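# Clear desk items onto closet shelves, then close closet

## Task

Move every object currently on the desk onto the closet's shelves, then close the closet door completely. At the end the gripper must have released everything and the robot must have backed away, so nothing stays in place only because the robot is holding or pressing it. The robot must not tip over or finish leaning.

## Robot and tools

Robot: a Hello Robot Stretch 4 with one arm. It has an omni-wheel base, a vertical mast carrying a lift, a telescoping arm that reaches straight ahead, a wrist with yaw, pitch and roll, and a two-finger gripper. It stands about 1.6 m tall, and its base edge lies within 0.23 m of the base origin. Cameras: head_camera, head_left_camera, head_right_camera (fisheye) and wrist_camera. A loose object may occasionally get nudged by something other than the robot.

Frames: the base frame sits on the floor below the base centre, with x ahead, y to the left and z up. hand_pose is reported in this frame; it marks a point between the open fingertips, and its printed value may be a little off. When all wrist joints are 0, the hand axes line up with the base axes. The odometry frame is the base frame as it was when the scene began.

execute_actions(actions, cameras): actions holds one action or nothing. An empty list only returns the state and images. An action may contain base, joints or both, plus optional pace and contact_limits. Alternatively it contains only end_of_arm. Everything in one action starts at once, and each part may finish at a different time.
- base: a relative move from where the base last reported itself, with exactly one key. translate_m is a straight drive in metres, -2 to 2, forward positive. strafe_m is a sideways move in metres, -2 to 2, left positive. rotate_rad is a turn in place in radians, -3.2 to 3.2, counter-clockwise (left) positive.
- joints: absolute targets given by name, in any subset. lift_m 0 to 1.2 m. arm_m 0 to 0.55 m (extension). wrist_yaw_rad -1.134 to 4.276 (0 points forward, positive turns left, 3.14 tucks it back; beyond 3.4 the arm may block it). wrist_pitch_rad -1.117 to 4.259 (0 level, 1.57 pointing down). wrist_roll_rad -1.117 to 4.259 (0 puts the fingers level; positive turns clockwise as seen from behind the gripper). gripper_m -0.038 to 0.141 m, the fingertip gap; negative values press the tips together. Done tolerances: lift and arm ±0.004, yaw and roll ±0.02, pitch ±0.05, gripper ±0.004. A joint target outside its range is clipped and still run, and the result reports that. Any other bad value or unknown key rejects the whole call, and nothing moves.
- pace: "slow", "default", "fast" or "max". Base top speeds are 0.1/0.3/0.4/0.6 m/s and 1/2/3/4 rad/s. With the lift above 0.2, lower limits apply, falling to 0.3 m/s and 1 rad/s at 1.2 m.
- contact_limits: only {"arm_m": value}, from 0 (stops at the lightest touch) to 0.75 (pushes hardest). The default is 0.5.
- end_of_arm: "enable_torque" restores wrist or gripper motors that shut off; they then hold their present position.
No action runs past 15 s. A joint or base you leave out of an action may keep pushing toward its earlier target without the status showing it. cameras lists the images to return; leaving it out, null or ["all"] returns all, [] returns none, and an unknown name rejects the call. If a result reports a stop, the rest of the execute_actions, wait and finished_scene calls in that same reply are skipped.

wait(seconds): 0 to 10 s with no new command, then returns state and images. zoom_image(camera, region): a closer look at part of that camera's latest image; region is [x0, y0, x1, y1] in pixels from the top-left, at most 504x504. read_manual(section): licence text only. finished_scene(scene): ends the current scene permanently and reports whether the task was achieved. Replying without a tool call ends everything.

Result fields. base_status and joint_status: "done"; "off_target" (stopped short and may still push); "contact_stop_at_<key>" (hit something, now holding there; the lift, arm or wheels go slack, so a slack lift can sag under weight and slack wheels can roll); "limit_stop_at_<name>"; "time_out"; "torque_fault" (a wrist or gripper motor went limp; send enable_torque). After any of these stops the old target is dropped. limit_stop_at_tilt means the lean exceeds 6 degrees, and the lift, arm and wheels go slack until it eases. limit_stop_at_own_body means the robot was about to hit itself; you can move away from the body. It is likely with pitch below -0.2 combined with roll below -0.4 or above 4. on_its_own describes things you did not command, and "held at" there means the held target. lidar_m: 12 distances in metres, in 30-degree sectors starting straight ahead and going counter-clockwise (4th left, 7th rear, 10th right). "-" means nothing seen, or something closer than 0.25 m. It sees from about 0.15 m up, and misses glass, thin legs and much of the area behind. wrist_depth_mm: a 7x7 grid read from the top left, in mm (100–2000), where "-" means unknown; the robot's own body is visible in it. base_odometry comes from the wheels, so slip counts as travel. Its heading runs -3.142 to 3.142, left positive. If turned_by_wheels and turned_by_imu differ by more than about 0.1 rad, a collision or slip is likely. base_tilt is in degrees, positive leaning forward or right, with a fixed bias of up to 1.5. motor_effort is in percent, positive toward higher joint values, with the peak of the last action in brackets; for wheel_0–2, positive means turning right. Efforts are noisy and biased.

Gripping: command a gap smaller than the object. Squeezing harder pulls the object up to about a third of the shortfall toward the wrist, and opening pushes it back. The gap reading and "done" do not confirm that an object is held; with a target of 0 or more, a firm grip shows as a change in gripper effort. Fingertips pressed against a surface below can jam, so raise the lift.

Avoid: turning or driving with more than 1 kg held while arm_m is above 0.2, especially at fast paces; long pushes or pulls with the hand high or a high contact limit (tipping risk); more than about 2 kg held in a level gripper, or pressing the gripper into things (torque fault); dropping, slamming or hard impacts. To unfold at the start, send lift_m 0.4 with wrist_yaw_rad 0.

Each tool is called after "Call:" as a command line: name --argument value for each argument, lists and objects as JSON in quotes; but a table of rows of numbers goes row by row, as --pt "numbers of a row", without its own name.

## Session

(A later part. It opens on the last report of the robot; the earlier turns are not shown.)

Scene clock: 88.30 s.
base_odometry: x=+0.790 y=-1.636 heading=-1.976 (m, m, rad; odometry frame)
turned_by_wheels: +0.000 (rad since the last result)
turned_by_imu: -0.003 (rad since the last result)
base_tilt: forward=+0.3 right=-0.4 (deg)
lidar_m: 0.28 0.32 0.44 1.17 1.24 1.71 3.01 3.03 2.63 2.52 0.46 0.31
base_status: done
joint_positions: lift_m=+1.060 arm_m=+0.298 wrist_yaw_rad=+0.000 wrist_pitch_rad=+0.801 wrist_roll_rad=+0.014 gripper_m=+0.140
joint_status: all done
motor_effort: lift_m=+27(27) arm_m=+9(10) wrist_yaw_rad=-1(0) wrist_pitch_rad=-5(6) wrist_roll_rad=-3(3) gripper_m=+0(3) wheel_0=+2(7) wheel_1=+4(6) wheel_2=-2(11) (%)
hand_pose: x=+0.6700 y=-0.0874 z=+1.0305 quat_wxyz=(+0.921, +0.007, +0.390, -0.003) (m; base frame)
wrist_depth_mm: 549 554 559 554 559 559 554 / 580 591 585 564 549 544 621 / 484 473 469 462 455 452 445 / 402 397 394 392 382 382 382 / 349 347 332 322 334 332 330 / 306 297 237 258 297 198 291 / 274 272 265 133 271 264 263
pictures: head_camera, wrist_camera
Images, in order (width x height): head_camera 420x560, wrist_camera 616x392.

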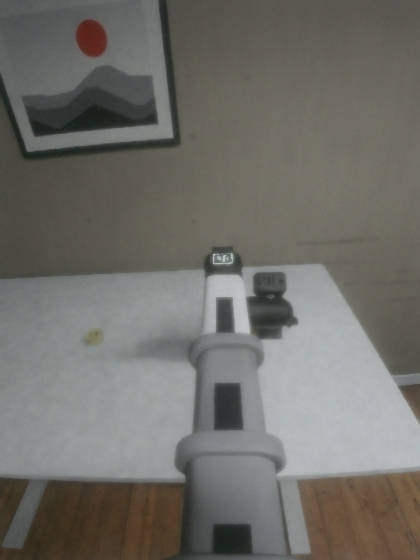

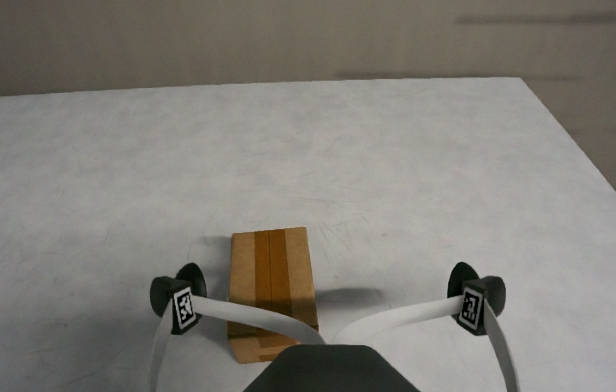

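Call:
execute_actions --actions '[{"base":{"strafe_m":0.04},"joints":{"lift_m":1.01,"wrist_roll_rad":-0.03}}]' --cameras '["wrist_camera"]'

Call:
execute_actions --actions '[{"joints":{"gripper_m":0.02}}]' --cameras '[]'

Call:
execute_actions --actions '[{"joints":{"lift_m":1.2}}]' --cameras '["wrist_camera"]'

Call:
execute_actions --actions '[{"base":{"rotate_rad":-3.0},"joints":{"arm_m":0}}]' --cameras '[]'

Call:
execute_actions --actions '[{"base":{"translate_m":2}}]' --cameras '[]'

Call:
execute_actions --actions '[{"base":{"rotate_rad":-0.12}}]' --cameras '["head_camera","wrist_camera"]'

Scene clock: 94.27 s.
base_odometry: x=+0.827 y=-1.652 heading=-1.976 (m, m, rad; odometry frame)
turned_by_wheels: +0.000 (rad since the last result)
turned_by_imu: -0.001 (rad since the last result)
base_tilt: forward=+0.4 right=-0.3 (deg)
lidar_m: 0.29 0.33 0.44 1.13 1.19 1.69 2.99 3.04 2.68 2.55 0.45 0.33
base_status: done
joint_positions: lift_m=+1.010 arm_m=+0.298 wrist_yaw_rad=+0.000 wrist_pitch_rad=+0.801 wrist_roll_rad=-0.030 gripper_m=+0.140
joint_status: all done
motor_effort: lift_m=+15(21) arm_m=+9(9) wrist_yaw_rad=-1(2) wrist_pitch_rad=-5(5) wrist_roll_rad=-3(5) gripper_m=+3(2) wheel_0=-2(10) wheel_1=+2(10) wheel_2=+1(0) (%)
hand_pose: x=+0.6700 y=-0.0874 z=+0.9815 quat_wxyz=(+0.921, -0.014, +0.390, +0.006) (m; base frame)
wrist_depth_mm: 559 559 544 544 549 554 549 / 469 459 459 462 455 462 466 / 379 379 382 379 377 377 377 / 322 322 322 251 322 320 319 / 278 281 279 220 272 278 277 / 246 240 236 202 211 198 244 / 221 220 220 133 225 220 220
pictures: wrist_camera
Images, in order (width x height): wrist_camera 616x392.

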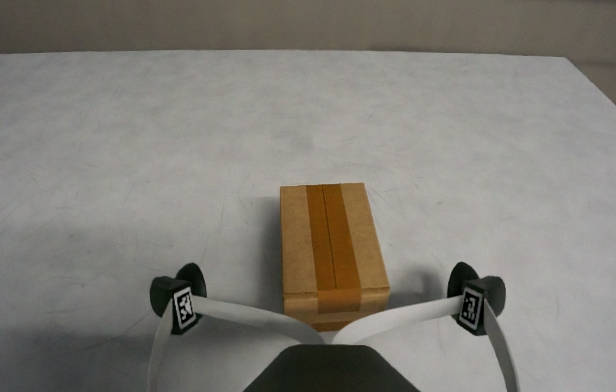

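Scene clock: 96.43 s.
base_odometry: x=+0.827 y=-1.652 heading=-1.976 (m, m, rad; odometry frame)
turned_by_wheels: +0.000 (rad since the last result)
turned_by_imu: +0.000 (rad since the last result)
base_tilt: forward=+0.4 right=-0.3 (deg)
lidar_m: 0.29 0.33 0.42 1.14 1.21 1.68 3.02 3.05 2.70 2.55 0.45 0.33
base_status: not commanded
joint_positions: lift_m=+1.010 arm_m=+0.298 wrist_yaw_rad=+0.000 wrist_pitch_rad=+0.802 wrist_roll_rad=-0.030 gripper_m=+0.020
joint_status: all done
motor_effort: lift_m=+15(15) arm_m=+10(9) wrist_yaw_rad=-1(1) wrist_pitch_rad=-8(7) wrist_roll_rad=-3(3) gripper_m=-17(18) wheel_0=-2(2) wheel_1=+2(2) wheel_2=+0(1) (%)
hand_pose: x=+0.6698 y=-0.0874 z=+0.9813 quat_wxyz=(+0.921, -0.014, +0.390, +0.006) (m; base frame)
wrist_depth_mm: 564 554 549 539 549 549 549 / 466 466 459 459 459 459 466 / 379 379 375 375 375 377 377 / 322 320 322 240 322 320 320 / 277 279 278 209 271 278 277 / 246 246 187 195 191 245 245 / 220 214 220 134 220 214 220
pictures: none
No camera images: the call's "cameras" was empty. Leave "cameras" out to get every camera's image.

Scene clock: 98.30 s.
base_odometry: x=+0.827 y=-1.652 heading=-1.976 (m, m, rad; odometry frame)
turned_by_wheels: +0.000 (rad since the last result)
turned_by_imu: +0.000 (rad since the last result)
base_tilt: forward=+0.3 right=-0.5 (deg)
lidar_m: 0.28 0.32 0.46 1.14 1.21 1.69 3.76 3.06 2.68 2.55 0.47 0.32
base_status: not commanded
joint_positions: lift_m=+1.199 arm_m=+0.298 wrist_yaw_rad=+0.000 wrist_pitch_rad=+0.802 wrist_roll_rad=-0.030 gripper_m=+0.020
joint_status: all done
motor_effort: lift_m=+27(27) arm_m=+9(9) wrist_yaw_rad=-1(1) wrist_pitch_rad=-8(8) wrist_roll_rad=-3(2) gripper_m=-15(17) wheel_0=-2(2) wheel_1=+2(2) wheel_2=+0(0) (%)
hand_pose: x=+0.6698 y=-0.0874 z=+1.1703 quat_wxyz=(+0.921, -0.014, +0.390, +0.006) (m; base frame)
wrist_depth_mm: 564 554 559 559 554 549 554 / 627 634 627 621 621 621 609 / 683 683 676 668 691 683 691 / 580 585 580 240 585 585 768 / 508 508 504 208 492 504 504 / 449 445 187 195 191 449 445 / 402 392 397 134 402 392 399
pictures: wrist_camera
Images, in order (width x height): wrist_camera 616x392.

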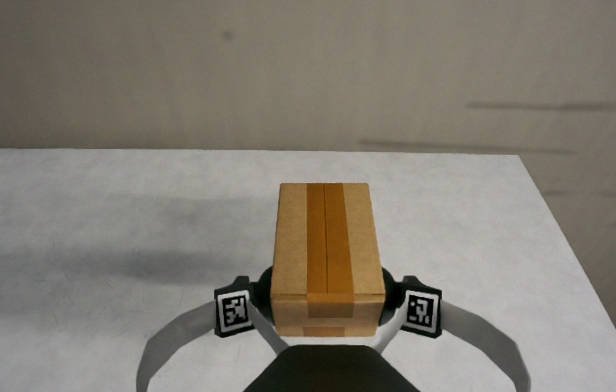

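Scene clock: 102.57 s.
base_odometry: x=+0.827 y=-1.652 heading=+1.308 (m, m, rad; odometry frame)
turned_by_wheels: -2.999 (rad since the last result)
turned_by_imu: -3.018 (rad since the last result)
base_tilt: forward=+0.3 right=-0.4 (deg)
lidar_m: 0.42 3.15 2.59 2.55 0.39 0.29 0.30 0.34 0.50 1.12 1.24 1.90
base_status: done
joint_positions: lift_m=+1.199 arm_m=+0.002 wrist_yaw_rad=+0.000 wrist_pitch_rad=+0.803 wrist_roll_rad=-0.030 gripper_m=+0.020
joint_status: all done
motor_effort: lift_m=+27(27) arm_m=-9(10) wrist_yaw_rad=-1(3) wrist_pitch_rad=-9(8) wrist_roll_rad=-3(3) gripper_m=-17(16) wheel_0=+3(6) wheel_1=+4(9) wheel_2=+2(7) (%)
hand_pose: x=+0.3730 y=-0.0874 z=+1.1702 quat_wxyz=(+0.920, -0.014, +0.391, +0.006) (m; base frame)
wrist_depth_mm: - - - - - - - / - - - - - - - / - - - - - - 1808 / 1863 1863 1808 239 1863 1863 1756 / 1661 1618 1618 209 1537 1661 1618 / 1397 1430 188 195 191 1430 1464 / 1308 1281 1308 134 1308 1255 1308
pictures: none
No camera images: the call's "cameras" was empty. Leave "cameras" out to get every camera's image.

Scene clock: 110.70 s.
base_odometry: x=+1.346 y=+0.279 heading=+1.308 (m, m, rad; odometry frame)
turned_by_wheels: +0.000 (rad since the last result)
turned_by_imu: -0.009 (rad since the last result)
base_tilt: forward=+0.3 right=-0.4 (deg)
lidar_m: 0.44 1.04 1.48 2.34 2.51 3.13 3.11 1.80 1.41 1.33 1.49 0.92
base_status: done
joint_positions: lift_m=+1.200 arm_m=+0.002 wrist_yaw_rad=+0.000 wrist_pitch_rad=+0.803 wrist_roll_rad=-0.030 gripper_m=+0.020
joint_status: not commanded
motor_effort: lift_m=+27(27) arm_m=-9(9) wrist_yaw_rad=-1(2) wrist_pitch_rad=-8(8) wrist_roll_rad=-3(2) gripper_m=-14(18) wheel_0=+1(8) wheel_1=+3(10) wheel_2=+2(10) (%)
hand_pose: x=+0.3730 y=-0.0874 z=+1.1703 quat_wxyz=(+0.920, -0.014, +0.391, +0.006) (m; base frame)
wrist_depth_mm: 768 741 1281 1281 1281 597 585 / 831 831 1098 1160 1118 654 1308 / 946 960 976 1464 1430 732 1464 / 1078 1118 1118 240 891 878 1708 / 1366 1336 1281 208 976 1576 1618 / 1464 1430 187 194 190 1430 1430 / 1308 1281 1281 134 1308 1229 1308
pictures: none
No camera images: the call's "cameras" was empty. Leave "cameras" out to get every camera's image.

Scene clock: 111.67 s.
base_odometry: x=+1.346 y=+0.279 heading=+1.189 (m, m, rad; odometry frame)
turned_by_wheels: -0.119 (rad since the last result)
turned_by_imu: -0.120 (rad since the last result)
base_tilt: forward=+0.4 right=-0.4 (deg)
lidar_m: 0.89 1.00 1.30 2.36 2.45 3.25 3.17 1.97 1.43 1.35 1.40 0.93
base_status: done
joint_positions: lift_m=+1.200 arm_m=+0.002 wrist_yaw_rad=+0.000 wrist_pitch_rad=+0.803 wrist_roll_rad=-0.030 gripper_m=+0.020
joint_status: not commanded
motor_effort: lift_m=+27(27) arm_m=-9(9) wrist_yaw_rad=-1(2) wrist_pitch_rad=-8(9) wrist_roll_rad=-2(2) gripper_m=-18(19) wheel_0=+5(5) wheel_1=+5(6) wheel_2=+2(6) (%)
hand_pose: x=+0.3730 y=-0.0874 z=+1.1703 quat_wxyz=(+0.920, -0.014, +0.391, +0.006) (m; base frame)
wrist_depth_mm: 707 750 1281 1281 621 640 1366 / 798 809 1160 1138 723 1397 1430 / 891 891 1499 1464 798 1618 1618 / 1008 1008 1756 239 891 1808 1756 / 1138 1229 1576 208 1042 1661 1576 / 1366 1397 187 194 191 1464 1397 / 1308 1255 1308 133 1281 1255 1308
pictures: head_camera, wrist_camera
Images, in order (width x height): head_camera 420x560, wrist_camera 616x392.

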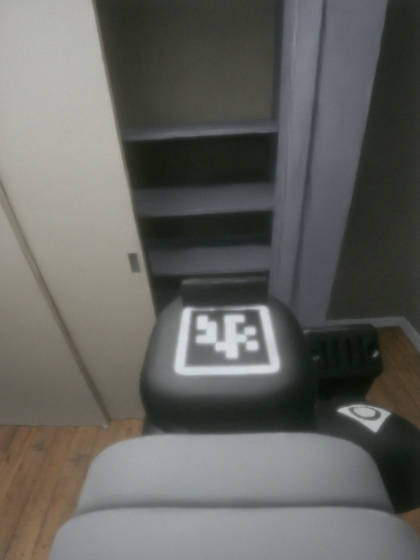

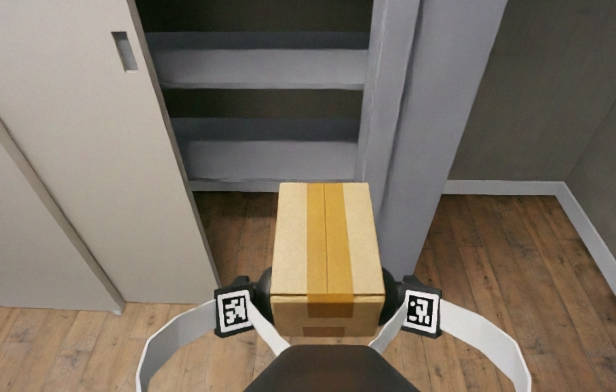

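Call:
execute_actions --actions '[{"base":{"rotate_rad":0.06},"joints":{"lift_m":0.95}}]' --cameras '[]'

Call:
execute_actions --actions '[{"base":{"translate_m":0.5},"joints":{"arm_m":0.2}}]' --cameras '["head_camera","wrist_camera"]'

Scene clock: 115.57 s.
base_odometry: x=+1.346 y=+0.279 heading=+1.248 (m, m, rad; odometry frame)
turned_by_wheels: +0.059 (rad since the last result)
turned_by_imu: +0.059 (rad since the last result)
base_tilt: forward=+0.4 right=-0.4 (deg)
lidar_m: 0.93 0.99 1.36 2.34 2.49 3.21 3.14 1.88 1.44 1.33 1.41 0.91
base_status: done
joint_positions: lift_m=+0.950 arm_m=+0.002 wrist_yaw_rad=+0.000 wrist_pitch_rad=+0.802 wrist_roll_rad=-0.030 gripper_m=+0.020
joint_status: all done
motor_effort: lift_m=+15(27) arm_m=-9(9) wrist_yaw_rad=-1(1) wrist_pitch_rad=-8(9) wrist_roll_rad=-3(2) gripper_m=-15(15) wheel_0=-3(5) wheel_1=-3(6) wheel_2=-3(6) (%)
hand_pose: x=+0.3730 y=-0.0874 z=+0.9212 quat_wxyz=(+0.920, -0.014, +0.391, +0.006) (m; base frame)
wrist_depth_mm: 732 723 1366 1308 1255 621 1281 / 809 809 1366 1336 768 683 1430 / 917 946 1708 1661 809 809 1618 / 1042 1060 1464 240 878 1499 1537 / 1255 1281 1255 208 991 1336 1336 / 1205 1182 187 194 190 1182 1205 / 1060 1042 1078 134 1042 1042 1078
pictures: none
No camera images: the call's "cameras" was empty. Leave "cameras" out to get every camera's image.

Scene clock: 118.70 s.
base_odometry: x=+1.504 y=+0.753 heading=+1.249 (m, m, rad; odometry frame)
turned_by_wheels: +0.000 (rad since the last result)
turned_by_imu: -0.002 (rad since the last result)
base_tilt: forward=+0.4 right=-0.3 (deg)
lidar_m: 0.71 0.51 0.73 2.31 2.47 3.44 3.68 1.96 1.43 1.35 0.55 0.45
base_status: done
joint_positions: lift_m=+0.950 arm_m=+0.198 wrist_yaw_rad=+0.000 wrist_pitch_rad=+0.802 wrist_roll_rad=-0.030 gripper_m=+0.020
joint_status: all done
motor_effort: lift_m=+16(16) arm_m=+10(10) wrist_yaw_rad=-1(0) wrist_pitch_rad=-8(9) wrist_roll_rad=-2(3) gripper_m=-16(19) wheel_0=+1(8) wheel_1=+4(7) wheel_2=-1(9) (%)
hand_pose: x=+0.5698 y=-0.0874 z=+0.9212 quat_wxyz=(+0.920, -0.014, +0.390, +0.006) (m; base frame)
wrist_depth_mm: 699 683 668 661 654 609 410 / 569 569 564 564 564 535 407 / 469 462 466 459 462 462 399 / 904 866 878 240 404 407 389 / 788 798 809 208 788 574 392 / 741 715 187 195 191 477 382 / 1060 1025 1060 133 788 500 377
pictures: head_camera, wrist_camera
Images, in order (width x height): head_camera 420x560, wrist_camera 616x392.

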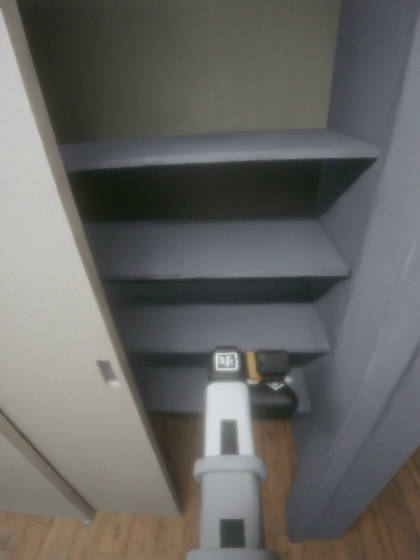

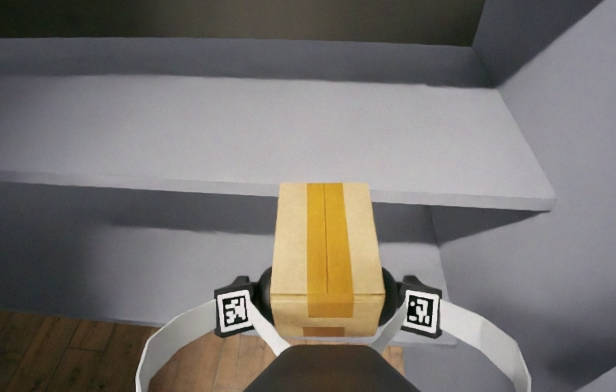

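Call:
execute_actions --actions '[{"joints":{"lift_m":0.915,"arm_m":0.44}}]' --cameras '[]'

Call:
execute_actions --actions '[{"joints":{"lift_m":0.897}}]' --cameras '[]'

Call:
execute_actions --actions '[{"joints":{"gripper_m":0.1}}]' --cameras '["wrist_camera"]'

Call:
execute_actions --actions '[{"base":{"translate_m":-2},"joints":{"arm_m":0},"pace":"fast"}]' --cameras '[]'

Call:
execute_actions --actions '[{"base":{"rotate_rad":3.09},"joints":{"lift_m":1.06}}]' --cameras '[]'

Call:
execute_actions --actions '[{"base":{"strafe_m":0.6}}]' --cameras '[]'

Call:
execute_actions --actions '[{"base":{"translate_m":0.48},"joints":{"arm_m":0.2}}]' --cameras '["wrist_camera"]'

Scene clock: 124.77 s.
base_odometry: x=+1.504 y=+0.753 heading=+1.249 (m, m, rad; odometry frame)
turned_by_wheels: +0.000 (rad since the last result)
turned_by_imu: -0.001 (rad since the last result)
base_tilt: forward=+0.5 right=-0.3 (deg)
lidar_m: 0.70 0.52 0.72 2.33 2.49 3.47 3.67 1.94 1.41 1.34 0.54 0.44
base_status: not commanded
joint_positions: lift_m=+0.915 arm_m=+0.438 wrist_yaw_rad=+0.000 wrist_pitch_rad=+0.802 wrist_roll_rad=-0.030 gripper_m=+0.020
joint_status: all done
motor_effort: lift_m=+15(16) arm_m=+10(10) wrist_yaw_rad=-2(2) wrist_pitch_rad=-8(9) wrist_roll_rad=-2(3) gripper_m=-20(18) wheel_0=+1(1) wheel_1=+4(4) wheel_2=-1(1) (%)
hand_pose: x=+0.8098 y=-0.0874 z=+0.8863 quat_wxyz=(+0.921, -0.014, +0.390, +0.006) (m; base frame)
wrist_depth_mm: 469 462 449 442 436 427 410 / 500 492 484 473 469 466 418 / 404 407 402 404 404 402 389 / 343 342 340 240 342 340 345 / 297 298 297 208 290 300 297 / 263 263 187 193 191 262 262 / 236 231 236 134 236 229 238
pictures: none
No camera images: the call's "cameras" was empty. Leave "cameras" out to get every camera's image.

Scene clock: 125.53 s.
base_odometry: x=+1.504 y=+0.753 heading=+1.249 (m, m, rad; odometry frame)
turned_by_wheels: +0.000 (rad since the last result)
turned_by_imu: +0.000 (rad since the last result)
base_tilt: forward=+0.4 right=-0.3 (deg)
lidar_m: 0.72 0.51 0.67 2.34 2.47 3.50 3.69 1.94 1.42 1.35 0.56 0.45
base_status: not commanded
joint_positions: lift_m=+0.897 arm_m=+0.438 wrist_yaw_rad=+0.000 wrist_pitch_rad=+0.802 wrist_roll_rad=-0.030 gripper_m=+0.020
joint_status: all done
motor_effort: lift_m=+16(15) arm_m=+9(9) wrist_yaw_rad=-2(2) wrist_pitch_rad=-8(8) wrist_roll_rad=-3(3) gripper_m=-18(16) wheel_0=+1(1) wheel_1=+4(4) wheel_2=-1(1) (%)
hand_pose: x=+0.8098 y=-0.0874 z=+0.8682 quat_wxyz=(+0.921, -0.014, +0.390, +0.006) (m; base frame)
wrist_depth_mm: 466 462 452 445 439 433 410 / 462 459 455 455 452 455 413 / 377 373 375 373 375 375 375 / 317 319 317 240 319 319 317 / 277 277 277 208 268 274 276 / 243 244 188 195 191 243 242 / 219 213 218 134 217 213 219
pictures: none
No camera images: the call's "cameras" was empty. Leave "cameras" out to get every camera's image.

Scene clock: 127.17 s.
base_odometry: x=+1.504 y=+0.753 heading=+1.249 (m, m, rad; odometry frame)
turned_by_wheels: +0.000 (rad since the last result)
turned_by_imu: +0.000 (rad since the last result)
base_tilt: forward=+0.4 right=-0.3 (deg)
lidar_m: 0.72 0.52 0.69 2.31 2.49 3.48 3.66 1.96 1.41 1.35 0.57 0.45
base_status: not commanded
joint_positions: lift_m=+0.897 arm_m=+0.438 wrist_yaw_rad=+0.000 wrist_pitch_rad=+0.802 wrist_roll_rad=-0.030 gripper_m=+0.100
joint_status: all done
motor_effort: lift_m=+16(16) arm_m=+9(9) wrist_yaw_rad=-1(2) wrist_pitch_rad=-7(8) wrist_roll_rad=-3(2) gripper_m=-1(18) wheel_0=+1(1) wheel_1=+4(4) wheel_2=-1(1) (%)
hand_pose: x=+0.8099 y=-0.0874 z=+0.8684 quat_wxyz=(+0.921, -0.014, +0.390, +0.006) (m; base frame)
wrist_depth_mm: 469 462 449 445 433 430 410 / 462 459 459 455 459 459 415 / 379 377 375 375 375 375 375 / 319 320 320 249 319 320 319 / 277 277 277 217 268 277 274 / 244 244 201 210 210 238 244 / 220 217 219 137 219 217 219
pictures: wrist_camera
Images, in order (width x height): wrist_camera 616x392.

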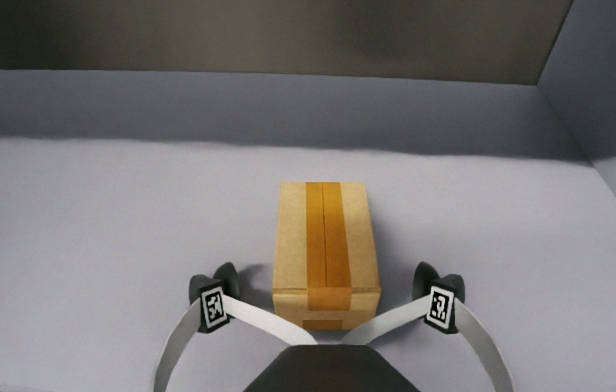

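Scene clock: 133.77 s.
base_odometry: x=+0.870 y=-1.143 heading=+1.248 (m, m, rad; odometry frame)
turned_by_wheels: +0.000 (rad since the last result)
turned_by_imu: +0.006 (rad since the last result)
base_tilt: forward=+0.4 right=-0.3 (deg)
lidar_m: 2.40 2.55 2.48 2.42 2.19 0.84 0.79 0.85 1.24 1.28 1.39 1.95
base_status: done
joint_positions: lift_m=+0.897 arm_m=+0.002 wrist_yaw_rad=+0.000 wrist_pitch_rad=+0.802 wrist_roll_rad=-0.030 gripper_m=+0.100
joint_status: all done
motor_effort: lift_m=+15(16) arm_m=-10(10) wrist_yaw_rad=+0(2) wrist_pitch_rad=-6(6) wrist_roll_rad=-3(2) gripper_m=+0(1) wheel_0=-3(8) wheel_1=-5(9) wheel_2=+2(14) (%)
hand_pose: x=+0.3732 y=-0.0875 z=+0.8684 quat_wxyz=(+0.921, -0.014, +0.390, +0.006) (m; base frame)
wrist_depth_mm: - - - - - - - / - - - - - - - / 1756 1756 1708 1708 1708 1756 1661 / 1464 1464 1499 1499 1499 1499 1499 / 1308 1281 1281 1308 1255 1308 1281 / 1098 1118 202 1160 1098 1098 1138 / 1025 1008 1025 137 1008 991 1025
pictures: none
No camera images: the call's "cameras" was empty. Leave "cameras" out to get every camera's image.

Scene clock: 136.67 s.
base_odometry: x=+0.870 y=-1.143 heading=-1.946 (m, m, rad; odometry frame)
turned_by_wheels: +3.089 (rad since the last result)
turned_by_imu: +3.108 (rad since the last result)
base_tilt: forward=+0.4 right=-0.6 (deg)
lidar_m: 0.79 0.83 1.17 1.30 1.39 1.90 2.43 2.51 2.49 2.41 2.27 0.82
base_status: done
joint_positions: lift_m=+1.060 arm_m=+0.002 wrist_yaw_rad=+0.000 wrist_pitch_rad=+0.802 wrist_roll_rad=-0.030 gripper_m=+0.100
joint_status: all done
motor_effort: lift_m=+27(31) arm_m=-9(9) wrist_yaw_rad=-1(1) wrist_pitch_rad=-6(6) wrist_roll_rad=-2(3) gripper_m=-2(2) wheel_0=-4(6) wheel_1=-3(6) wheel_2=-3(11) (%)
hand_pose: x=+0.3732 y=-0.0874 z=+1.0305 quat_wxyz=(+0.921, -0.014, +0.390, +0.006) (m; base frame)
wrist_depth_mm: 723 723 715 715 732 1255 1255 / 627 621 615 615 615 1397 1366 / 1661 1661 1661 1618 1576 1618 1537 / 1618 1708 1661 1661 1661 1708 1708 / 1464 1430 1464 1464 1499 1464 1499 / 1281 1281 202 1281 1255 1255 1308 / 1182 1160 1182 137 1138 1160 1182
pictures: none
No camera images: the call's "cameras" was empty. Leave "cameras" out to get every camera's image.

Scene clock: 140.00 s.
base_odometry: x=+1.429 y=-1.363 heading=-1.946 (m, m, rad; odometry frame)
turned_by_wheels: +0.000 (rad since the last result)
turned_by_imu: +0.001 (rad since the last result)
base_tilt: forward=+0.4 right=-0.4 (deg)
lidar_m: 0.78 0.86 0.71 0.70 0.75 1.08 2.42 2.64 3.12 3.00 1.15 0.83
base_status: done
joint_positions: lift_m=+1.060 arm_m=+0.002 wrist_yaw_rad=+0.000 wrist_pitch_rad=+0.802 wrist_roll_rad=-0.030 gripper_m=+0.100
joint_status: not commanded
motor_effort: lift_m=+26(27) arm_m=-9(9) wrist_yaw_rad=-1(1) wrist_pitch_rad=-6(6) wrist_roll_rad=-2(3) gripper_m=+0(2) wheel_0=-2(10) wheel_1=+3(11) wheel_2=+0(3) (%)
hand_pose: x=+0.3732 y=-0.0874 z=+1.0306 quat_wxyz=(+0.921, -0.014, +0.390, +0.006) (m; base frame)
wrist_depth_mm: 723 723 715 723 723 732 732 / 960 1025 1430 609 615 615 603 / 1060 1336 1661 1661 1618 1576 1464 / 1078 1430 1618 1708 1708 1661 1618 / 1098 1430 1430 1464 1464 1430 1464 / 1078 1281 202 1308 1255 1229 1308 / 1078 1160 1182 137 1160 1160 1160
pictures: none
No camera images: the call's "cameras" was empty. Leave "cameras" out to get every camera's image.

Scene clock: 143.07 s.
base_odometry: x=+1.253 y=-1.810 heading=-1.945 (m, m, rad; odometry frame)
turned_by_wheels: +0.000 (rad since the last result)
turned_by_imu: -0.002 (rad since the last result)
base_tilt: forward=+0.5 right=-0.4 (deg)
lidar_m: 0.29 0.34 0.47 0.65 0.73 1.00 2.89 3.11 3.14 3.01 0.48 0.33
base_status: done
joint_positions: lift_m=+1.060 arm_m=+0.198 wrist_yaw_rad=+0.000 wrist_pitch_rad=+0.801 wrist_roll_rad=-0.030 gripper_m=+0.100
joint_status: all done
motor_effort: lift_m=+26(26) arm_m=+9(10) wrist_yaw_rad=-1(0) wrist_pitch_rad=-6(5) wrist_roll_rad=-3(3) gripper_m=-3(3) wheel_0=+3(6) wheel_1=+3(10) wheel_2=-1(12) (%)
hand_pose: x=+0.5700 y=-0.0874 z=+1.0306 quat_wxyz=(+0.921, -0.014, +0.390, +0.006) (m; base frame)
wrist_depth_mm: 676 661 661 654 654 654 640 / 569 564 559 554 554 564 564 / 466 459 459 459 459 462 462 / 392 394 392 379 377 392 389 / 338 340 342 340 340 340 338 / 298 298 202 300 286 293 297 / 268 267 268 137 268 266 268
pictures: wrist_camera
Images, in order (width x height): wrist_camera 616x392.

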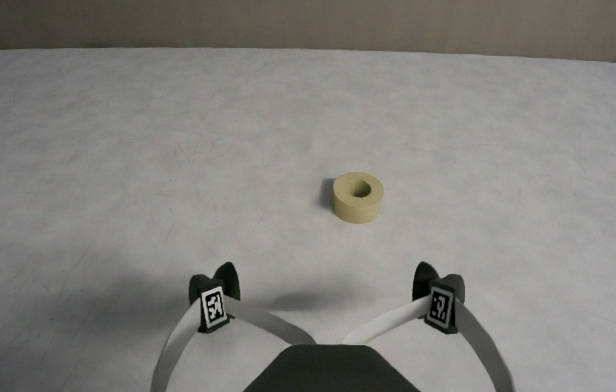

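Call:
execute_actions --actions '[{"base":{"strafe_m":-0.038},"joints":{"lift_m":1.005,"arm_m":0.325}}]' --cameras '["wrist_camera"]'

Call:
execute_actions --actions '[{"joints":{"gripper_m":0.015}}]' --cameras '[]'

Call:
execute_actions --actions '[{"joints":{"lift_m":1.05}}]' --cameras '["wrist_camera"]'

Scene clock: 146.87 s.
base_odometry: x=+1.218 y=-1.796 heading=-1.945 (m, m, rad; odometry frame)
turned_by_wheels: +0.000 (rad since the last result)
turned_by_imu: -0.001 (rad since the last result)
base_tilt: forward=+0.4 right=-0.3 (deg)
lidar_m: 0.30 0.35 0.49 0.70 0.78 1.06 2.90 3.09 3.10 2.97 0.47 0.36
base_status: done
joint_positions: lift_m=+1.005 arm_m=+0.323 wrist_yaw_rad=+0.000 wrist_pitch_rad=+0.801 wrist_roll_rad=-0.030 gripper_m=+0.100
joint_status: all done
motor_effort: lift_m=+15(19) arm_m=+9(10) wrist_yaw_rad=-2(0) wrist_pitch_rad=-5(5) wrist_roll_rad=-3(3) gripper_m=-4(1) wheel_0=+0(11) wheel_1=-2(10) wheel_2=+0(0) (%)
hand_pose: x=+0.6949 y=-0.0874 z=+0.9765 quat_wxyz=(+0.921, -0.014, +0.390, +0.006) (m; base frame)
wrist_depth_mm: 549 539 544 535 539 535 530 / 459 455 445 452 449 455 455 / 373 370 368 368 370 370 373 / 315 314 314 314 315 314 315 / 272 273 273 252 272 272 271 / 239 241 202 230 229 234 239 / 216 214 216 137 215 213 216
pictures: wrist_camera
Images, in order (width x height): wrist_camera 616x392.

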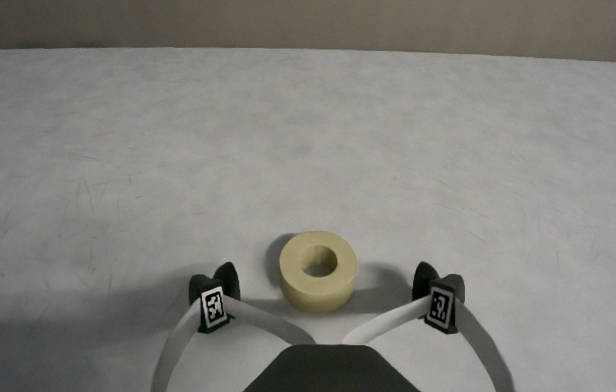

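Scene clock: 148.53 s.
base_odometry: x=+1.218 y=-1.796 heading=-1.945 (m, m, rad; odometry frame)
turned_by_wheels: +0.000 (rad since the last result)
turned_by_imu: +0.000 (rad since the last result)
base_tilt: forward=+0.5 right=-0.5 (deg)
lidar_m: 0.30 0.35 0.49 0.69 0.78 1.06 2.89 3.10 3.08 2.99 0.46 0.33
base_status: not commanded
joint_positions: lift_m=+1.005 arm_m=+0.323 wrist_yaw_rad=+0.000 wrist_pitch_rad=+0.801 wrist_roll_rad=-0.030 gripper_m=+0.015
joint_status: all done
motor_effort: lift_m=+15(15) arm_m=+9(9) wrist_yaw_rad=-2(1) wrist_pitch_rad=-6(6) wrist_roll_rad=-2(2) gripper_m=-12(13) wheel_0=+0(0) wheel_1=-2(2) wheel_2=+0(0) (%)
hand_pose: x=+0.6949 y=-0.0874 z=+0.9765 quat_wxyz=(+0.921, -0.014, +0.390, +0.006) (m; base frame)
wrist_depth_mm: 544 539 539 539 544 535 535 / 459 449 452 449 452 455 455 / 373 368 366 368 370 368 370 / 315 312 315 314 315 312 314 / 272 272 273 257 272 272 272 / 241 239 190 223 190 240 238 / 216 216 211 134 216 210 216
pictures: none
No camera images: the call's "cameras" was empty. Leave "cameras" out to get every camera's image.

Scene clock: 149.60 s.
base_odometry: x=+1.218 y=-1.796 heading=-1.945 (m, m, rad; odometry frame)
turned_by_wheels: +0.000 (rad since the last result)
turned_by_imu: +0.000 (rad since the last result)
base_tilt: forward=+0.4 right=-0.4 (deg)
lidar_m: 0.31 0.33 0.49 0.70 0.78 1.06 2.88 3.13 3.10 2.96 0.46 0.34
base_status: not commanded
joint_positions: lift_m=+1.049 arm_m=+0.323 wrist_yaw_rad=+0.000 wrist_pitch_rad=+0.802 wrist_roll_rad=-0.030 gripper_m=+0.015
joint_status: all done
motor_effort: lift_m=+27(31) arm_m=+9(10) wrist_yaw_rad=-2(1) wrist_pitch_rad=-6(6) wrist_roll_rad=-3(2) gripper_m=-14(15) wheel_0=+0(0) wheel_1=-2(2) wheel_2=+0(0) (%)
hand_pose: x=+0.6949 y=-0.0874 z=+1.0204 quat_wxyz=(+0.921, -0.014, +0.390, +0.006) (m; base frame)
wrist_depth_mm: 564 559 549 544 539 530 530 / 549 544 539 535 535 535 564 / 445 439 449 442 442 445 442 / 377 377 373 375 375 377 377 / 324 325 327 258 325 327 325 / 287 289 190 224 189 289 285 / 257 257 254 134 257 251 260
pictures: wrist_camera
Images, in order (width x height): wrist_camera 616x392.

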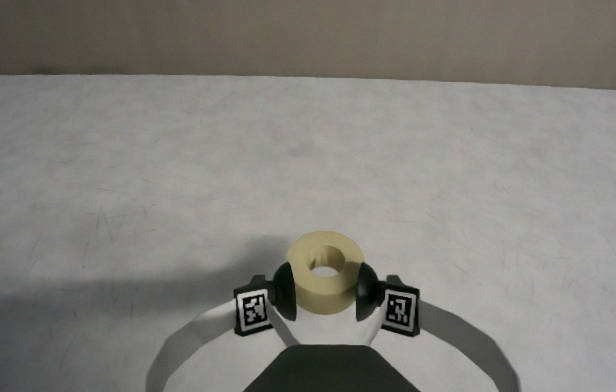

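Call:
execute_actions --actions '[{"base":{"rotate_rad":-2.75},"joints":{"arm_m":0}}]' --cameras '[]'

Call:
execute_actions --actions '[{"base":{"translate_m":2},"joints":{"lift_m":0.915},"pace":"fast"}]' --cameras '[]'

Call:
execute_actions --actions '[{"base":{"rotate_rad":-0.38}}]' --cameras '[]'

Call:
execute_actions --actions '[{"base":{"translate_m":0.63},"joints":{"arm_m":0.2}}]' --cameras '["head_camera","wrist_camera"]'

Scene clock: 155.80 s.
base_odometry: x=+1.218 y=-1.796 heading=+1.588 (m, m, rad; odometry frame)
turned_by_wheels: -2.749 (rad since the last result)
turned_by_imu: -2.767 (rad since the last result)
base_tilt: forward=+0.4 right=-0.3 (deg)
lidar_m: 2.89 3.25 2.98 0.57 0.36 0.33 0.34 0.50 0.69 0.68 0.95 1.91
base_status: done
joint_positions: lift_m=+1.050 arm_m=+0.002 wrist_yaw_rad=+0.000 wrist_pitch_rad=+0.802 wrist_roll_rad=-0.030 gripper_m=+0.015
joint_status: all done
motor_effort: lift_m=+26(27) arm_m=-9(10) wrist_yaw_rad=-2(3) wrist_pitch_rad=-6(6) wrist_roll_rad=-2(3) gripper_m=-17(18) wheel_0=+3(7) wheel_1=+4(11) wheel_2=+2(7) (%)
hand_pose: x=+0.3732 y=-0.0874 z=+1.0205 quat_wxyz=(+0.921, -0.014, +0.390, +0.006) (m; base frame)
wrist_depth_mm: - - - - - - - / - - - - - - - / - - - - - - - / 1708 1756 1661 1661 1708 1661 1661 / 1464 1464 1499 257 1464 1499 1464 / 1281 1308 190 224 193 1281 1281 / 1160 1182 1118 135 1160 1138 1160
pictures: none
No camera images: the call's "cameras" was empty. Leave "cameras" out to get every camera's image.

Scene clock: 163.07 s.
base_odometry: x=+1.182 y=+0.204 heading=+1.589 (m, m, rad; odometry frame)
turned_by_wheels: +0.000 (rad since the last result)
turned_by_imu: -0.010 (rad since the last result)
base_tilt: forward=+0.4 right=-0.3 (deg)
lidar_m: 1.10 1.31 2.21 2.24 2.83 2.19 2.56 1.65 1.44 1.47 1.11 1.06
base_status: done
joint_positions: lift_m=+0.915 arm_m=+0.002 wrist_yaw_rad=+0.000 wrist_pitch_rad=+0.802 wrist_roll_rad=-0.030 gripper_m=+0.015
joint_status: all done
motor_effort: lift_m=+15(25) arm_m=-9(10) wrist_yaw_rad=-1(1) wrist_pitch_rad=-6(7) wrist_roll_rad=-3(2) gripper_m=-14(14) wheel_0=+2(7) wheel_1=+3(7) wheel_2=+1(12) (%)
hand_pose: x=+0.3732 y=-0.0874 z=+0.8864 quat_wxyz=(+0.921, -0.014, +0.390, +0.006) (m; base frame)
wrist_depth_mm: 1205 1042 931 866 820 1281 1205 / 1397 1205 1025 991 946 1229 1229 / 1661 1397 1160 1098 1661 1537 1118 / 1499 1537 1366 1255 1430 1464 976 / 1281 1308 1281 257 1281 1281 917 / 1138 1160 191 223 193 1118 1042 / 1060 1025 1008 134 1008 1025 1025
pictures: none
No camera images: the call's "cameras" was empty. Leave "cameras" out to get every camera's image.

Scene clock: 164.27 s.
base_odometry: x=+1.182 y=+0.204 heading=+1.210 (m, m, rad; odometry frame)
turned_by_wheels: -0.379 (rad since the last result)
turned_by_imu: -0.382 (rad since the last result)
base_tilt: forward=+0.4 right=-0.3 (deg)
lidar_m: 1.08 1.11 1.48 2.24 2.31 3.11 3.00 2.11 1.59 1.45 1.51 1.06
base_status: done
joint_positions: lift_m=+0.915 arm_m=+0.002 wrist_yaw_rad=+0.000 wrist_pitch_rad=+0.802 wrist_roll_rad=-0.030 gripper_m=+0.015
joint_status: not commanded
motor_effort: lift_m=+15(15) arm_m=-9(9) wrist_yaw_rad=-1(1) wrist_pitch_rad=-6(6) wrist_roll_rad=-2(3) gripper_m=-17(18) wheel_0=+3(8) wheel_1=+2(10) wheel_2=+3(7) (%)
hand_pose: x=+0.3732 y=-0.0874 z=+0.8864 quat_wxyz=(+0.921, -0.014, +0.390, +0.006) (m; base frame)
wrist_depth_mm: 820 831 854 1430 1397 732 1397 / 891 917 976 1308 1255 820 1537 / 991 1042 1060 1708 1537 991 1756 / 1138 1160 1182 1499 1118 1464 1499 / 1255 1281 1308 258 1255 1308 1281 / 1138 1160 190 224 190 1138 1138 / 1042 1042 1008 134 991 1025 1042
pictures: none
No camera images: the call's "cameras" was empty. Leave "cameras" out to get every camera's image.

Scene clock: 167.87 s.
base_odometry: x=+1.404 y=+0.793 heading=+1.210 (m, m, rad; odometry frame)
turned_by_wheels: +0.000 (rad since the last result)
turned_by_imu: -0.003 (rad since the last result)
base_tilt: forward=+0.4 right=-0.3 (deg)
lidar_m: 0.70 0.48 0.65 1.56 2.34 3.18 3.71 2.15 1.53 1.45 0.58 0.48
base_status: done
joint_positions: lift_m=+0.915 arm_m=+0.198 wrist_yaw_rad=+0.000 wrist_pitch_rad=+0.802 wrist_roll_rad=-0.030 gripper_m=+0.015
joint_status: all done
motor_effort: lift_m=+15(15) arm_m=+9(11) wrist_yaw_rad=-1(0) wrist_pitch_rad=-6(6) wrist_roll_rad=-2(2) gripper_m=-17(13) wheel_0=+3(6) wheel_1=+3(7) wheel_2=-1(12) (%)
hand_pose: x=+0.5699 y=-0.0874 z=+0.8864 quat_wxyz=(+0.921, -0.014, +0.390, +0.006) (m; base frame)
wrist_depth_mm: 634 647 627 640 627 603 480 / 500 496 500 496 413 496 455 / 407 407 404 404 392 404 407 / 866 842 854 854 854 609 430 / 759 759 759 257 768 691 473 / 676 676 190 224 193 647 469 / 1025 1025 1008 134 1008 554 477
pictures: head_camera, wrist_camera
Images, in order (width x height): head_camera 420x560, wrist_camera 616x392.

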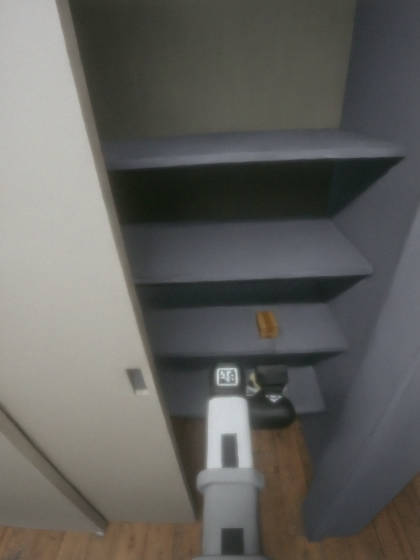

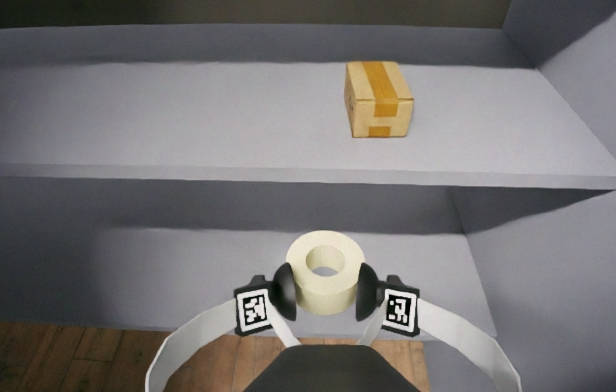

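Call:
execute_actions --actions '[{"base":{"strafe_m":0.08},"joints":{"arm_m":0.43}}]' --cameras '[]'

Call:
execute_actions --actions '[{"joints":{"lift_m":0.895}}]' --cameras '[]'

Call:
execute_actions --actions '[{"joints":{"gripper_m":0.08}}]' --cameras '["wrist_camera"]'

Call:
execute_actions --actions '[{"joints":{"arm_m":0}}]' --cameras '[]'

Call:
execute_actions --actions '[{"base":{"rotate_rad":-1.55}}]' --cameras '[]'

Call:
execute_actions --actions '[{"base":{"translate_m":-0.45},"joints":{"lift_m":0.87,"wrist_pitch_rad":0,"wrist_yaw_rad":1.72,"gripper_m":0.14}}]' --cameras '[]'

Call:
execute_actions --actions '[{"base":{"strafe_m":0.14}}]' --cameras '["wrist_camera"]'

Scene clock: 174.03 s.
base_odometry: x=+1.329 y=+0.821 heading=+1.210 (m, m, rad; odometry frame)
turned_by_wheels: +0.000 (rad since the last result)
turned_by_imu: +0.000 (rad since the last result)
base_tilt: forward=+0.5 right=-0.4 (deg)
lidar_m: 0.45 0.47 0.63 1.47 2.25 3.05 3.71 2.23 1.61 1.53 0.55 0.55
base_status: done
joint_positions: lift_m=+0.915 arm_m=+0.428 wrist_yaw_rad=+0.000 wrist_pitch_rad=+0.802 wrist_roll_rad=-0.030 gripper_m=+0.015
joint_status: all done
motor_effort: lift_m=+15(15) arm_m=+10(10) wrist_yaw_rad=-2(0) wrist_pitch_rad=-6(6) wrist_roll_rad=-3(2) gripper_m=-15(16) wheel_0=-1(9) wheel_1=+4(11) wheel_2=+0(0) (%)
hand_pose: x=+0.7999 y=-0.0874 z=+0.8864 quat_wxyz=(+0.921, -0.014, +0.390, +0.006) (m; base frame)
wrist_depth_mm: 455 445 445 439 436 436 436 / 480 477 477 473 473 477 469 / 407 407 404 404 404 404 404 / 347 343 343 347 343 345 345 / 300 298 300 257 298 251 236 / 263 263 190 224 189 229 214 / 236 236 231 134 236 230 238
pictures: none
No camera images: the call's "cameras" was empty. Leave "cameras" out to get every camera's image.

Scene clock: 174.83 s.
base_odometry: x=+1.329 y=+0.821 heading=+1.210 (m, m, rad; odometry frame)
turned_by_wheels: +0.000 (rad since the last result)
turned_by_imu: +0.000 (rad since the last result)
base_tilt: forward=+0.3 right=-0.3 (deg)
lidar_m: 0.47 0.47 0.62 1.47 2.27 3.08 3.70 2.29 1.61 1.53 0.56 0.56
base_status: not commanded
joint_positions: lift_m=+0.895 arm_m=+0.428 wrist_yaw_rad=+0.000 wrist_pitch_rad=+0.802 wrist_roll_rad=-0.030 gripper_m=+0.015
joint_status: all done
motor_effort: lift_m=+15(14) arm_m=+10(9) wrist_yaw_rad=-1(2) wrist_pitch_rad=-6(6) wrist_roll_rad=-2(3) gripper_m=-17(12) wheel_0=-1(1) wheel_1=+4(4) wheel_2=+0(0) (%)
hand_pose: x=+0.7999 y=-0.0874 z=+0.8664 quat_wxyz=(+0.921, -0.014, +0.390, +0.006) (m; base frame)
wrist_depth_mm: 455 445 445 445 433 436 439 / 462 455 452 452 452 455 459 / 375 370 373 373 373 373 373 / 315 317 317 319 317 259 249 / 274 274 274 257 276 244 213 / 242 242 190 223 194 228 203 / 218 216 212 134 217 212 217
pictures: none
No camera images: the call's "cameras" was empty. Leave "cameras" out to get every camera's image.

Scene clock: 176.27 s.
base_odometry: x=+1.329 y=+0.821 heading=+1.210 (m, m, rad; odometry frame)
turned_by_wheels: +0.000 (rad since the last result)
turned_by_imu: +0.000 (rad since the last result)
base_tilt: forward=+0.5 right=-0.4 (deg)
lidar_m: 0.44 0.45 0.62 1.50 2.27 3.07 3.69 2.28 1.61 1.53 0.55 0.55
base_status: not commanded
joint_positions: lift_m=+0.895 arm_m=+0.428 wrist_yaw_rad=+0.000 wrist_pitch_rad=+0.802 wrist_roll_rad=-0.030 gripper_m=+0.080
joint_status: all done
motor_effort: lift_m=+15(15) arm_m=+9(9) wrist_yaw_rad=-2(2) wrist_pitch_rad=-5(6) wrist_roll_rad=-3(2) gripper_m=-5(13) wheel_0=-1(1) wheel_1=+4(4) wheel_2=+0(0) (%)
hand_pose: x=+0.7999 y=-0.0874 z=+0.8664 quat_wxyz=(+0.921, -0.014, +0.390, +0.006) (m; base frame)
wrist_depth_mm: 455 449 445 445 439 439 436 / 466 455 452 455 452 452 459 / 377 375 375 377 375 373 373 / 317 315 315 317 315 259 250 / 274 276 274 262 274 243 213 / 241 241 200 233 199 229 203 / 218 216 215 135 216 213 217
pictures: wrist_camera
Images, in order (width x height): wrist_camera 616x392.

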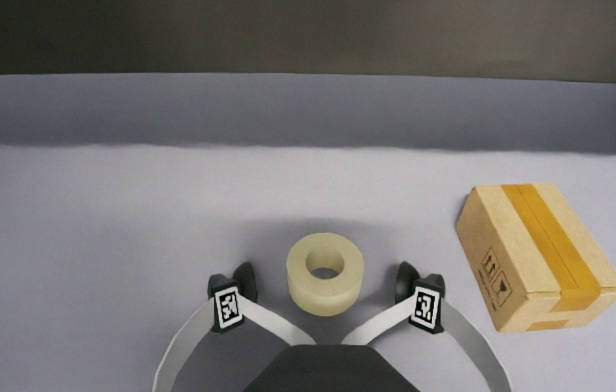

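Scene clock: 178.63 s.
base_odometry: x=+1.329 y=+0.821 heading=+1.210 (m, m, rad; odometry frame)
turned_by_wheels: +0.000 (rad since the last result)
turned_by_imu: +0.000 (rad since the last result)
base_tilt: forward=+0.4 right=-0.4 (deg)
lidar_m: 0.45 0.46 0.62 1.47 2.26 3.07 3.69 2.29 1.61 1.54 0.57 0.56
base_status: not commanded
joint_positions: lift_m=+0.895 arm_m=+0.002 wrist_yaw_rad=+0.000 wrist_pitch_rad=+0.802 wrist_roll_rad=-0.030 gripper_m=+0.080
joint_status: all done
motor_effort: lift_m=+15(15) arm_m=-9(10) wrist_yaw_rad=-1(2) wrist_pitch_rad=-6(6) wrist_roll_rad=-2(3) gripper_m=-4(1) wheel_0=-1(1) wheel_1=+4(4) wheel_2=+0(0) (%)
hand_pose: x=+0.3732 y=-0.0874 z=+0.8664 quat_wxyz=(+0.921, -0.014, +0.390, +0.006) (m; base frame)
wrist_depth_mm: 216 591 585 585 525 564 564 / 236 508 960 946 917 759 508 / 267 931 1008 1008 991 891 597 / 310 329 842 854 842 809 591 / 370 366 778 1229 1205 768 585 / 459 452 200 1138 199 778 449 / 591 559 654 135 1008 564 459
pictures: none
No camera images: the call's "cameras" was empty. Leave "cameras" out to get every camera's image.

Scene clock: 180.70 s.
base_odometry: x=+1.329 y=+0.821 heading=-0.339 (m, m, rad; odometry frame)
turned_by_wheels: -1.550 (rad since the last result)
turned_by_imu: -1.560 (rad since the last result)
base_tilt: forward=+0.3 right=-0.4 (deg)
lidar_m: 1.54 0.55 0.56 0.44 0.47 0.60 2.17 2.26 3.07 2.80 2.25 1.60
base_status: done
joint_positions: lift_m=+0.895 arm_m=+0.002 wrist_yaw_rad=+0.000 wrist_pitch_rad=+0.802 wrist_roll_rad=-0.030 gripper_m=+0.080
joint_status: not commanded
motor_effort: lift_m=+16(15) arm_m=-9(9) wrist_yaw_rad=-1(2) wrist_pitch_rad=-7(7) wrist_roll_rad=-3(2) gripper_m=-4(3) wheel_0=+1(8) wheel_1=+2(9) wheel_2=+1(10) (%)
hand_pose: x=+0.3732 y=-0.0874 z=+0.8664 quat_wxyz=(+0.921, -0.014, +0.390, +0.006) (m; base frame)
wrist_depth_mm: 1308 1336 1281 1281 1281 1255 1255 / 1397 1464 1430 1430 1397 1397 1366 / 1576 1618 1661 1576 1576 1576 1537 / 1464 1464 1499 1464 1464 1464 1464 / 1255 1255 1255 1308 1281 1281 1281 / 640 1138 199 1138 199 1118 1138 / 647 891 1008 135 1008 1008 991
pictures: none
No camera images: the call's "cameras" was empty. Leave "cameras" out to get every camera's image.

Scene clock: 183.70 s.
base_odometry: x=+0.905 y=+0.971 heading=-0.340 (m, m, rad; odometry frame)
turned_by_wheels: +0.000 (rad since the last result)
turned_by_imu: +0.001 (rad since the last result)
base_tilt: forward=+0.4 right=-0.4 (deg)
lidar_m: 1.99 0.93 0.47 0.41 0.42 0.59 1.71 1.80 2.46 2.85 2.86 2.07
base_status: done
joint_positions: lift_m=+0.870 arm_m=+0.002 wrist_yaw_rad=+1.720 wrist_pitch_rad=+0.002 wrist_roll_rad=-0.030 gripper_m=+0.140
joint_status: all done
motor_effort: lift_m=+15(11) arm_m=-9(9) wrist_yaw_rad=-1(4) wrist_pitch_rad=-8(16) wrist_roll_rad=-2(3) gripper_m=-3(3) wheel_0=-2(7) wheel_1=-4(8) wheel_2=+2(12) (%)
hand_pose: x=+0.2161 y=+0.2983 z=+1.0480 quat_wxyz=(+0.652, -0.011, -0.010, +0.758) (m; base frame)
wrist_depth_mm: 418 404 421 404 387 377 647 / 410 410 418 402 387 375 931 / 413 415 421 402 387 370 976 / 407 418 418 402 384 373 931 / 410 415 415 399 382 375 946 / 407 392 410 394 377 200 917 / 404 402 415 133 375 366 615
pictures: none
No camera images: the call's "cameras" was empty. Leave "cameras" out to get every camera's image.

Scene clock: 185.37 s.
base_odometry: x=+0.952 y=+1.103 heading=-0.340 (m, m, rad; odometry frame)
turned_by_wheels: +0.000 (rad since the last result)
turned_by_imu: +0.000 (rad since the last result)
base_tilt: forward=+0.5 right=-0.3 (deg)
lidar_m: 1.02 0.47 0.32 0.27 0.27 0.40 1.03 1.77 2.45 3.00 2.84 2.09
base_status: done
joint_positions: lift_m=+0.870 arm_m=+0.002 wrist_yaw_rad=+1.720 wrist_pitch_rad=+0.002 wrist_roll_rad=-0.030 gripper_m=+0.140
joint_status: not commanded
motor_effort: lift_m=+15(15) arm_m=-9(9) wrist_yaw_rad=-1(1) wrist_pitch_rad=-9(8) wrist_roll_rad=-3(2) gripper_m=+2(1) wheel_0=-1(9) wheel_1=+2(11) wheel_2=+0(1) (%)
hand_pose: x=+0.2161 y=+0.2983 z=+1.0480 quat_wxyz=(+0.652, -0.011, -0.010, +0.758) (m; base frame)
wrist_depth_mm: 297 289 274 262 251 240 234 / 297 287 274 260 251 240 232 / 297 286 272 262 249 238 231 / 294 286 272 258 248 237 231 / 296 283 270 259 248 240 236 / 296 282 264 256 243 198 233 / 293 283 268 133 244 237 230
pictures: wrist_camera
Images, in order (width x height): wrist_camera 616x392.

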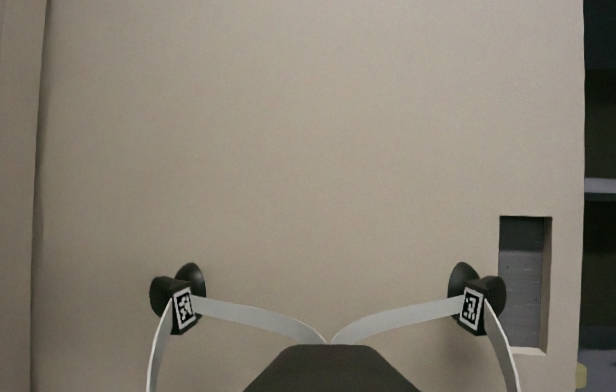

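Call:
execute_actions --actions '[{"base":{"strafe_m":0.022},"joints":{"arm_m":0.042,"lift_m":0.865}}]' --cameras '["wrist_camera"]'

Call:
execute_actions --actions '[{"joints":{"arm_m":0.25},"pace":"slow","contact_limits":{"arm_m":0.15}}]' --cameras '["wrist_camera"]'

Scene clock: 188.07 s.
base_odometry: x=+0.959 y=+1.124 heading=-0.341 (m, m, rad; odometry frame)
turned_by_wheels: -0.001 (rad since the last result)
turned_by_imu: -0.014 (rad since the last result)
base_tilt: forward=+0.4 right=-0.3 (deg)
lidar_m: 0.93 0.45 0.31 0.25 0.25 0.35 0.98 1.76 2.46 2.98 2.87 2.10
base_status: done
joint_positions: lift_m=+0.866 arm_m=+0.040 wrist_yaw_rad=+1.713 wrist_pitch_rad=-0.001 wrist_roll_rad=-0.030 gripper_m=+0.140
joint_status: all done
on_its_own: wrist_yaw_rad is at rest, and its effort (+20) is outside its rest range (-13 to +13)
motor_effort: lift_m=+14(14) arm_m=+10(10) wrist_yaw_rad=+20(30) wrist_pitch_rad=+2(8) wrist_roll_rad=-1(1) gripper_m=+2(0) wheel_0=-13(16) wheel_1=+3(10) wheel_2=-6(8) (%)
hand_pose: x=+0.2570 y=+0.2980 z=+1.0441 quat_wxyz=(+0.655, -0.010, -0.012, +0.755) (m; base frame)
wrist_depth_mm: 285 274 260 252 242 237 661 / 282 272 260 251 242 236 820 / 283 271 259 250 241 236 831 / 281 270 258 249 241 235 809 / 279 270 257 249 241 246 820 / 278 266 196 245 195 229 831 / 277 266 256 131 237 231 597
pictures: wrist_camera
Images, in order (width x height): wrist_camera 616x392.

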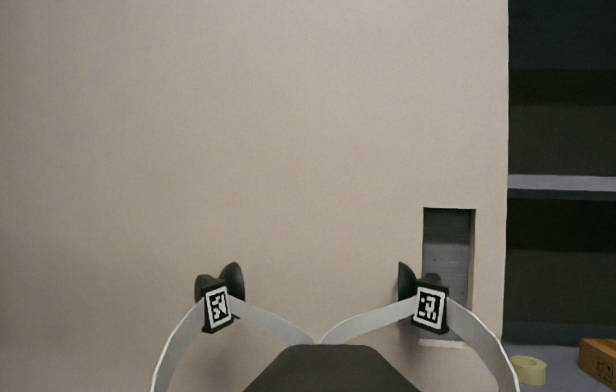

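Scene clock: 191.43 s.
base_odometry: x=+0.959 y=+1.124 heading=-0.340 (m, m, rad; odometry frame)
turned_by_wheels: +0.001 (rad since the last result)
turned_by_imu: +0.000 (rad since the last result)
base_tilt: forward=+0.4 right=-0.4 (deg)
lidar_m: 0.89 0.44 0.32 0.25 0.26 0.37 0.98 1.79 2.45 3.01 2.84 2.09
base_status: not commanded
joint_positions: lift_m=+0.866 arm_m=+0.248 wrist_yaw_rad=+1.720 wrist_pitch_rad=+0.002 wrist_roll_rad=-0.030 gripper_m=+0.140
joint_status: all done
motor_effort: lift_m=+15(15) arm_m=+9(11) wrist_yaw_rad=+0(23) wrist_pitch_rad=-6(6) wrist_roll_rad=+0(0) gripper_m=+1(0) wheel_0=-2(13) wheel_1=+2(3) wheel_2=-2(6) (%)
contact_limits: arm_m 0.15
hand_pose: x=+0.4628 y=+0.2983 z=+1.0432 quat_wxyz=(+0.652, -0.011, -0.011, +0.758) (m; base frame)
wrist_depth_mm: 285 270 278 699 676 668 668 / 283 270 283 904 878 842 788 / 279 271 285 931 891 854 820 / 281 271 290 904 866 831 750 / 279 273 917 917 878 831 820 / 278 267 271 866 866 198 778 / 278 266 525 133 580 544 609
pictures: wrist_camera
Images, in order (width x height): wrist_camera 616x392.

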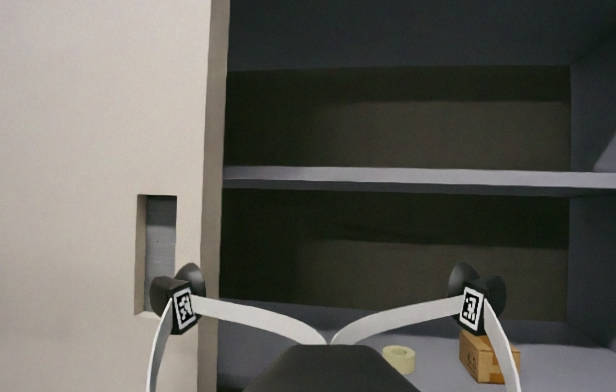

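Call:
execute_actions --actions '[{"base":{"strafe_m":-0.04},"joints":{"gripper_m":0,"wrist_roll_rad":1.55}}]' --cameras '[]'

Call:
execute_actions --actions '[{"joints":{"arm_m":0.07,"wrist_yaw_rad":1.5}}]' --cameras '["wrist_camera"]'

Scene clock: 199.40 s.
base_odometry: x=+0.946 y=+1.086 heading=-0.340 (m, m, rad; odometry frame)
turned_by_wheels: +0.000 (rad since the last result)
turned_by_imu: -0.001 (rad since the last result)
base_tilt: forward=+0.4 right=-0.5 (deg)
lidar_m: 1.99 0.50 0.35 0.26 0.29 0.41 1.18 1.78 2.47 2.97 2.86 2.06
base_status: done
joint_positions: lift_m=+0.866 arm_m=+0.248 wrist_yaw_rad=+1.720 wrist_pitch_rad=+0.002 wrist_roll_rad=+1.550 gripper_m=+0.000
joint_status: all done
motor_effort: lift_m=+15(15) arm_m=+9(10) wrist_yaw_rad=-1(1) wrist_pitch_rad=-7(7) wrist_roll_rad=-1(2) gripper_m=-6(6) wheel_0=+2(9) wheel_1=-3(12) wheel_2=+0(1) (%)
hand_pose: x=+0.4628 y=+0.2983 z=+1.0432 quat_wxyz=(+0.467, +0.456, +0.531, +0.541) (m; base frame)
wrist_depth_mm: 732 715 904 891 878 842 866 / 931 715 904 904 904 891 866 / 931 723 946 917 904 891 878 / 976 741 946 946 917 917 866 / 960 750 946 960 946 931 854 / 991 732 976 193 186 960 854 / 303 298 296 139 307 289 768
pictures: none
No camera images: the call's "cameras" was empty. Leave "cameras" out to get every camera's image.

Scene clock: 201.03 s.
base_odometry: x=+0.946 y=+1.086 heading=-0.340 (m, m, rad; odometry frame)
turned_by_wheels: +0.000 (rad since the last result)
turned_by_imu: +0.000 (rad since the last result)
base_tilt: forward=+0.4 right=-0.4 (deg)
lidar_m: 1.99 0.49 0.36 0.28 0.29 0.45 1.18 1.79 2.44 2.97 2.84 2.08
base_status: not commanded
joint_positions: lift_m=+0.866 arm_m=+0.072 wrist_yaw_rad=+1.500 wrist_pitch_rad=+0.002 wrist_roll_rad=+1.550 gripper_m=+0.000
joint_status: all done
motor_effort: lift_m=+15(15) arm_m=-9(11) wrist_yaw_rad=-2(4) wrist_pitch_rad=-6(7) wrist_roll_rad=-1(1) gripper_m=-5(4) wheel_0=+2(2) wheel_1=-3(3) wheel_2=+0(0) (%)
hand_pose: x=+0.3502 y=+0.2816 z=+1.0432 quat_wxyz=(+0.523, +0.511, +0.477, +0.487) (m; base frame)
wrist_depth_mm: 1008 707 1008 917 891 917 866 / 1025 715 1008 991 976 976 878 / 991 741 991 991 976 960 878 / 976 741 976 976 960 946 878 / 304 304 298 310 309 597 820 / 301 298 296 193 187 290 286 / 297 294 290 139 286 282 282
pictures: wrist_camera
Images, in order (width x height): wrist_camera 616x392.

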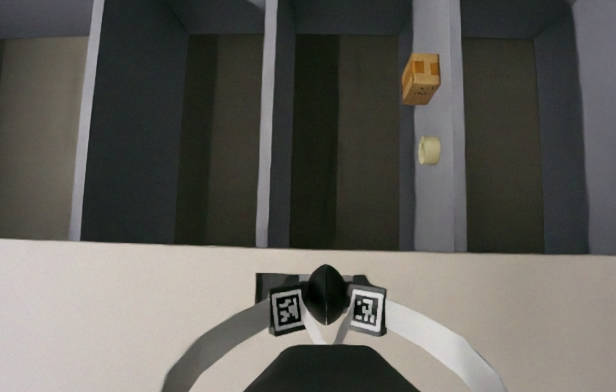

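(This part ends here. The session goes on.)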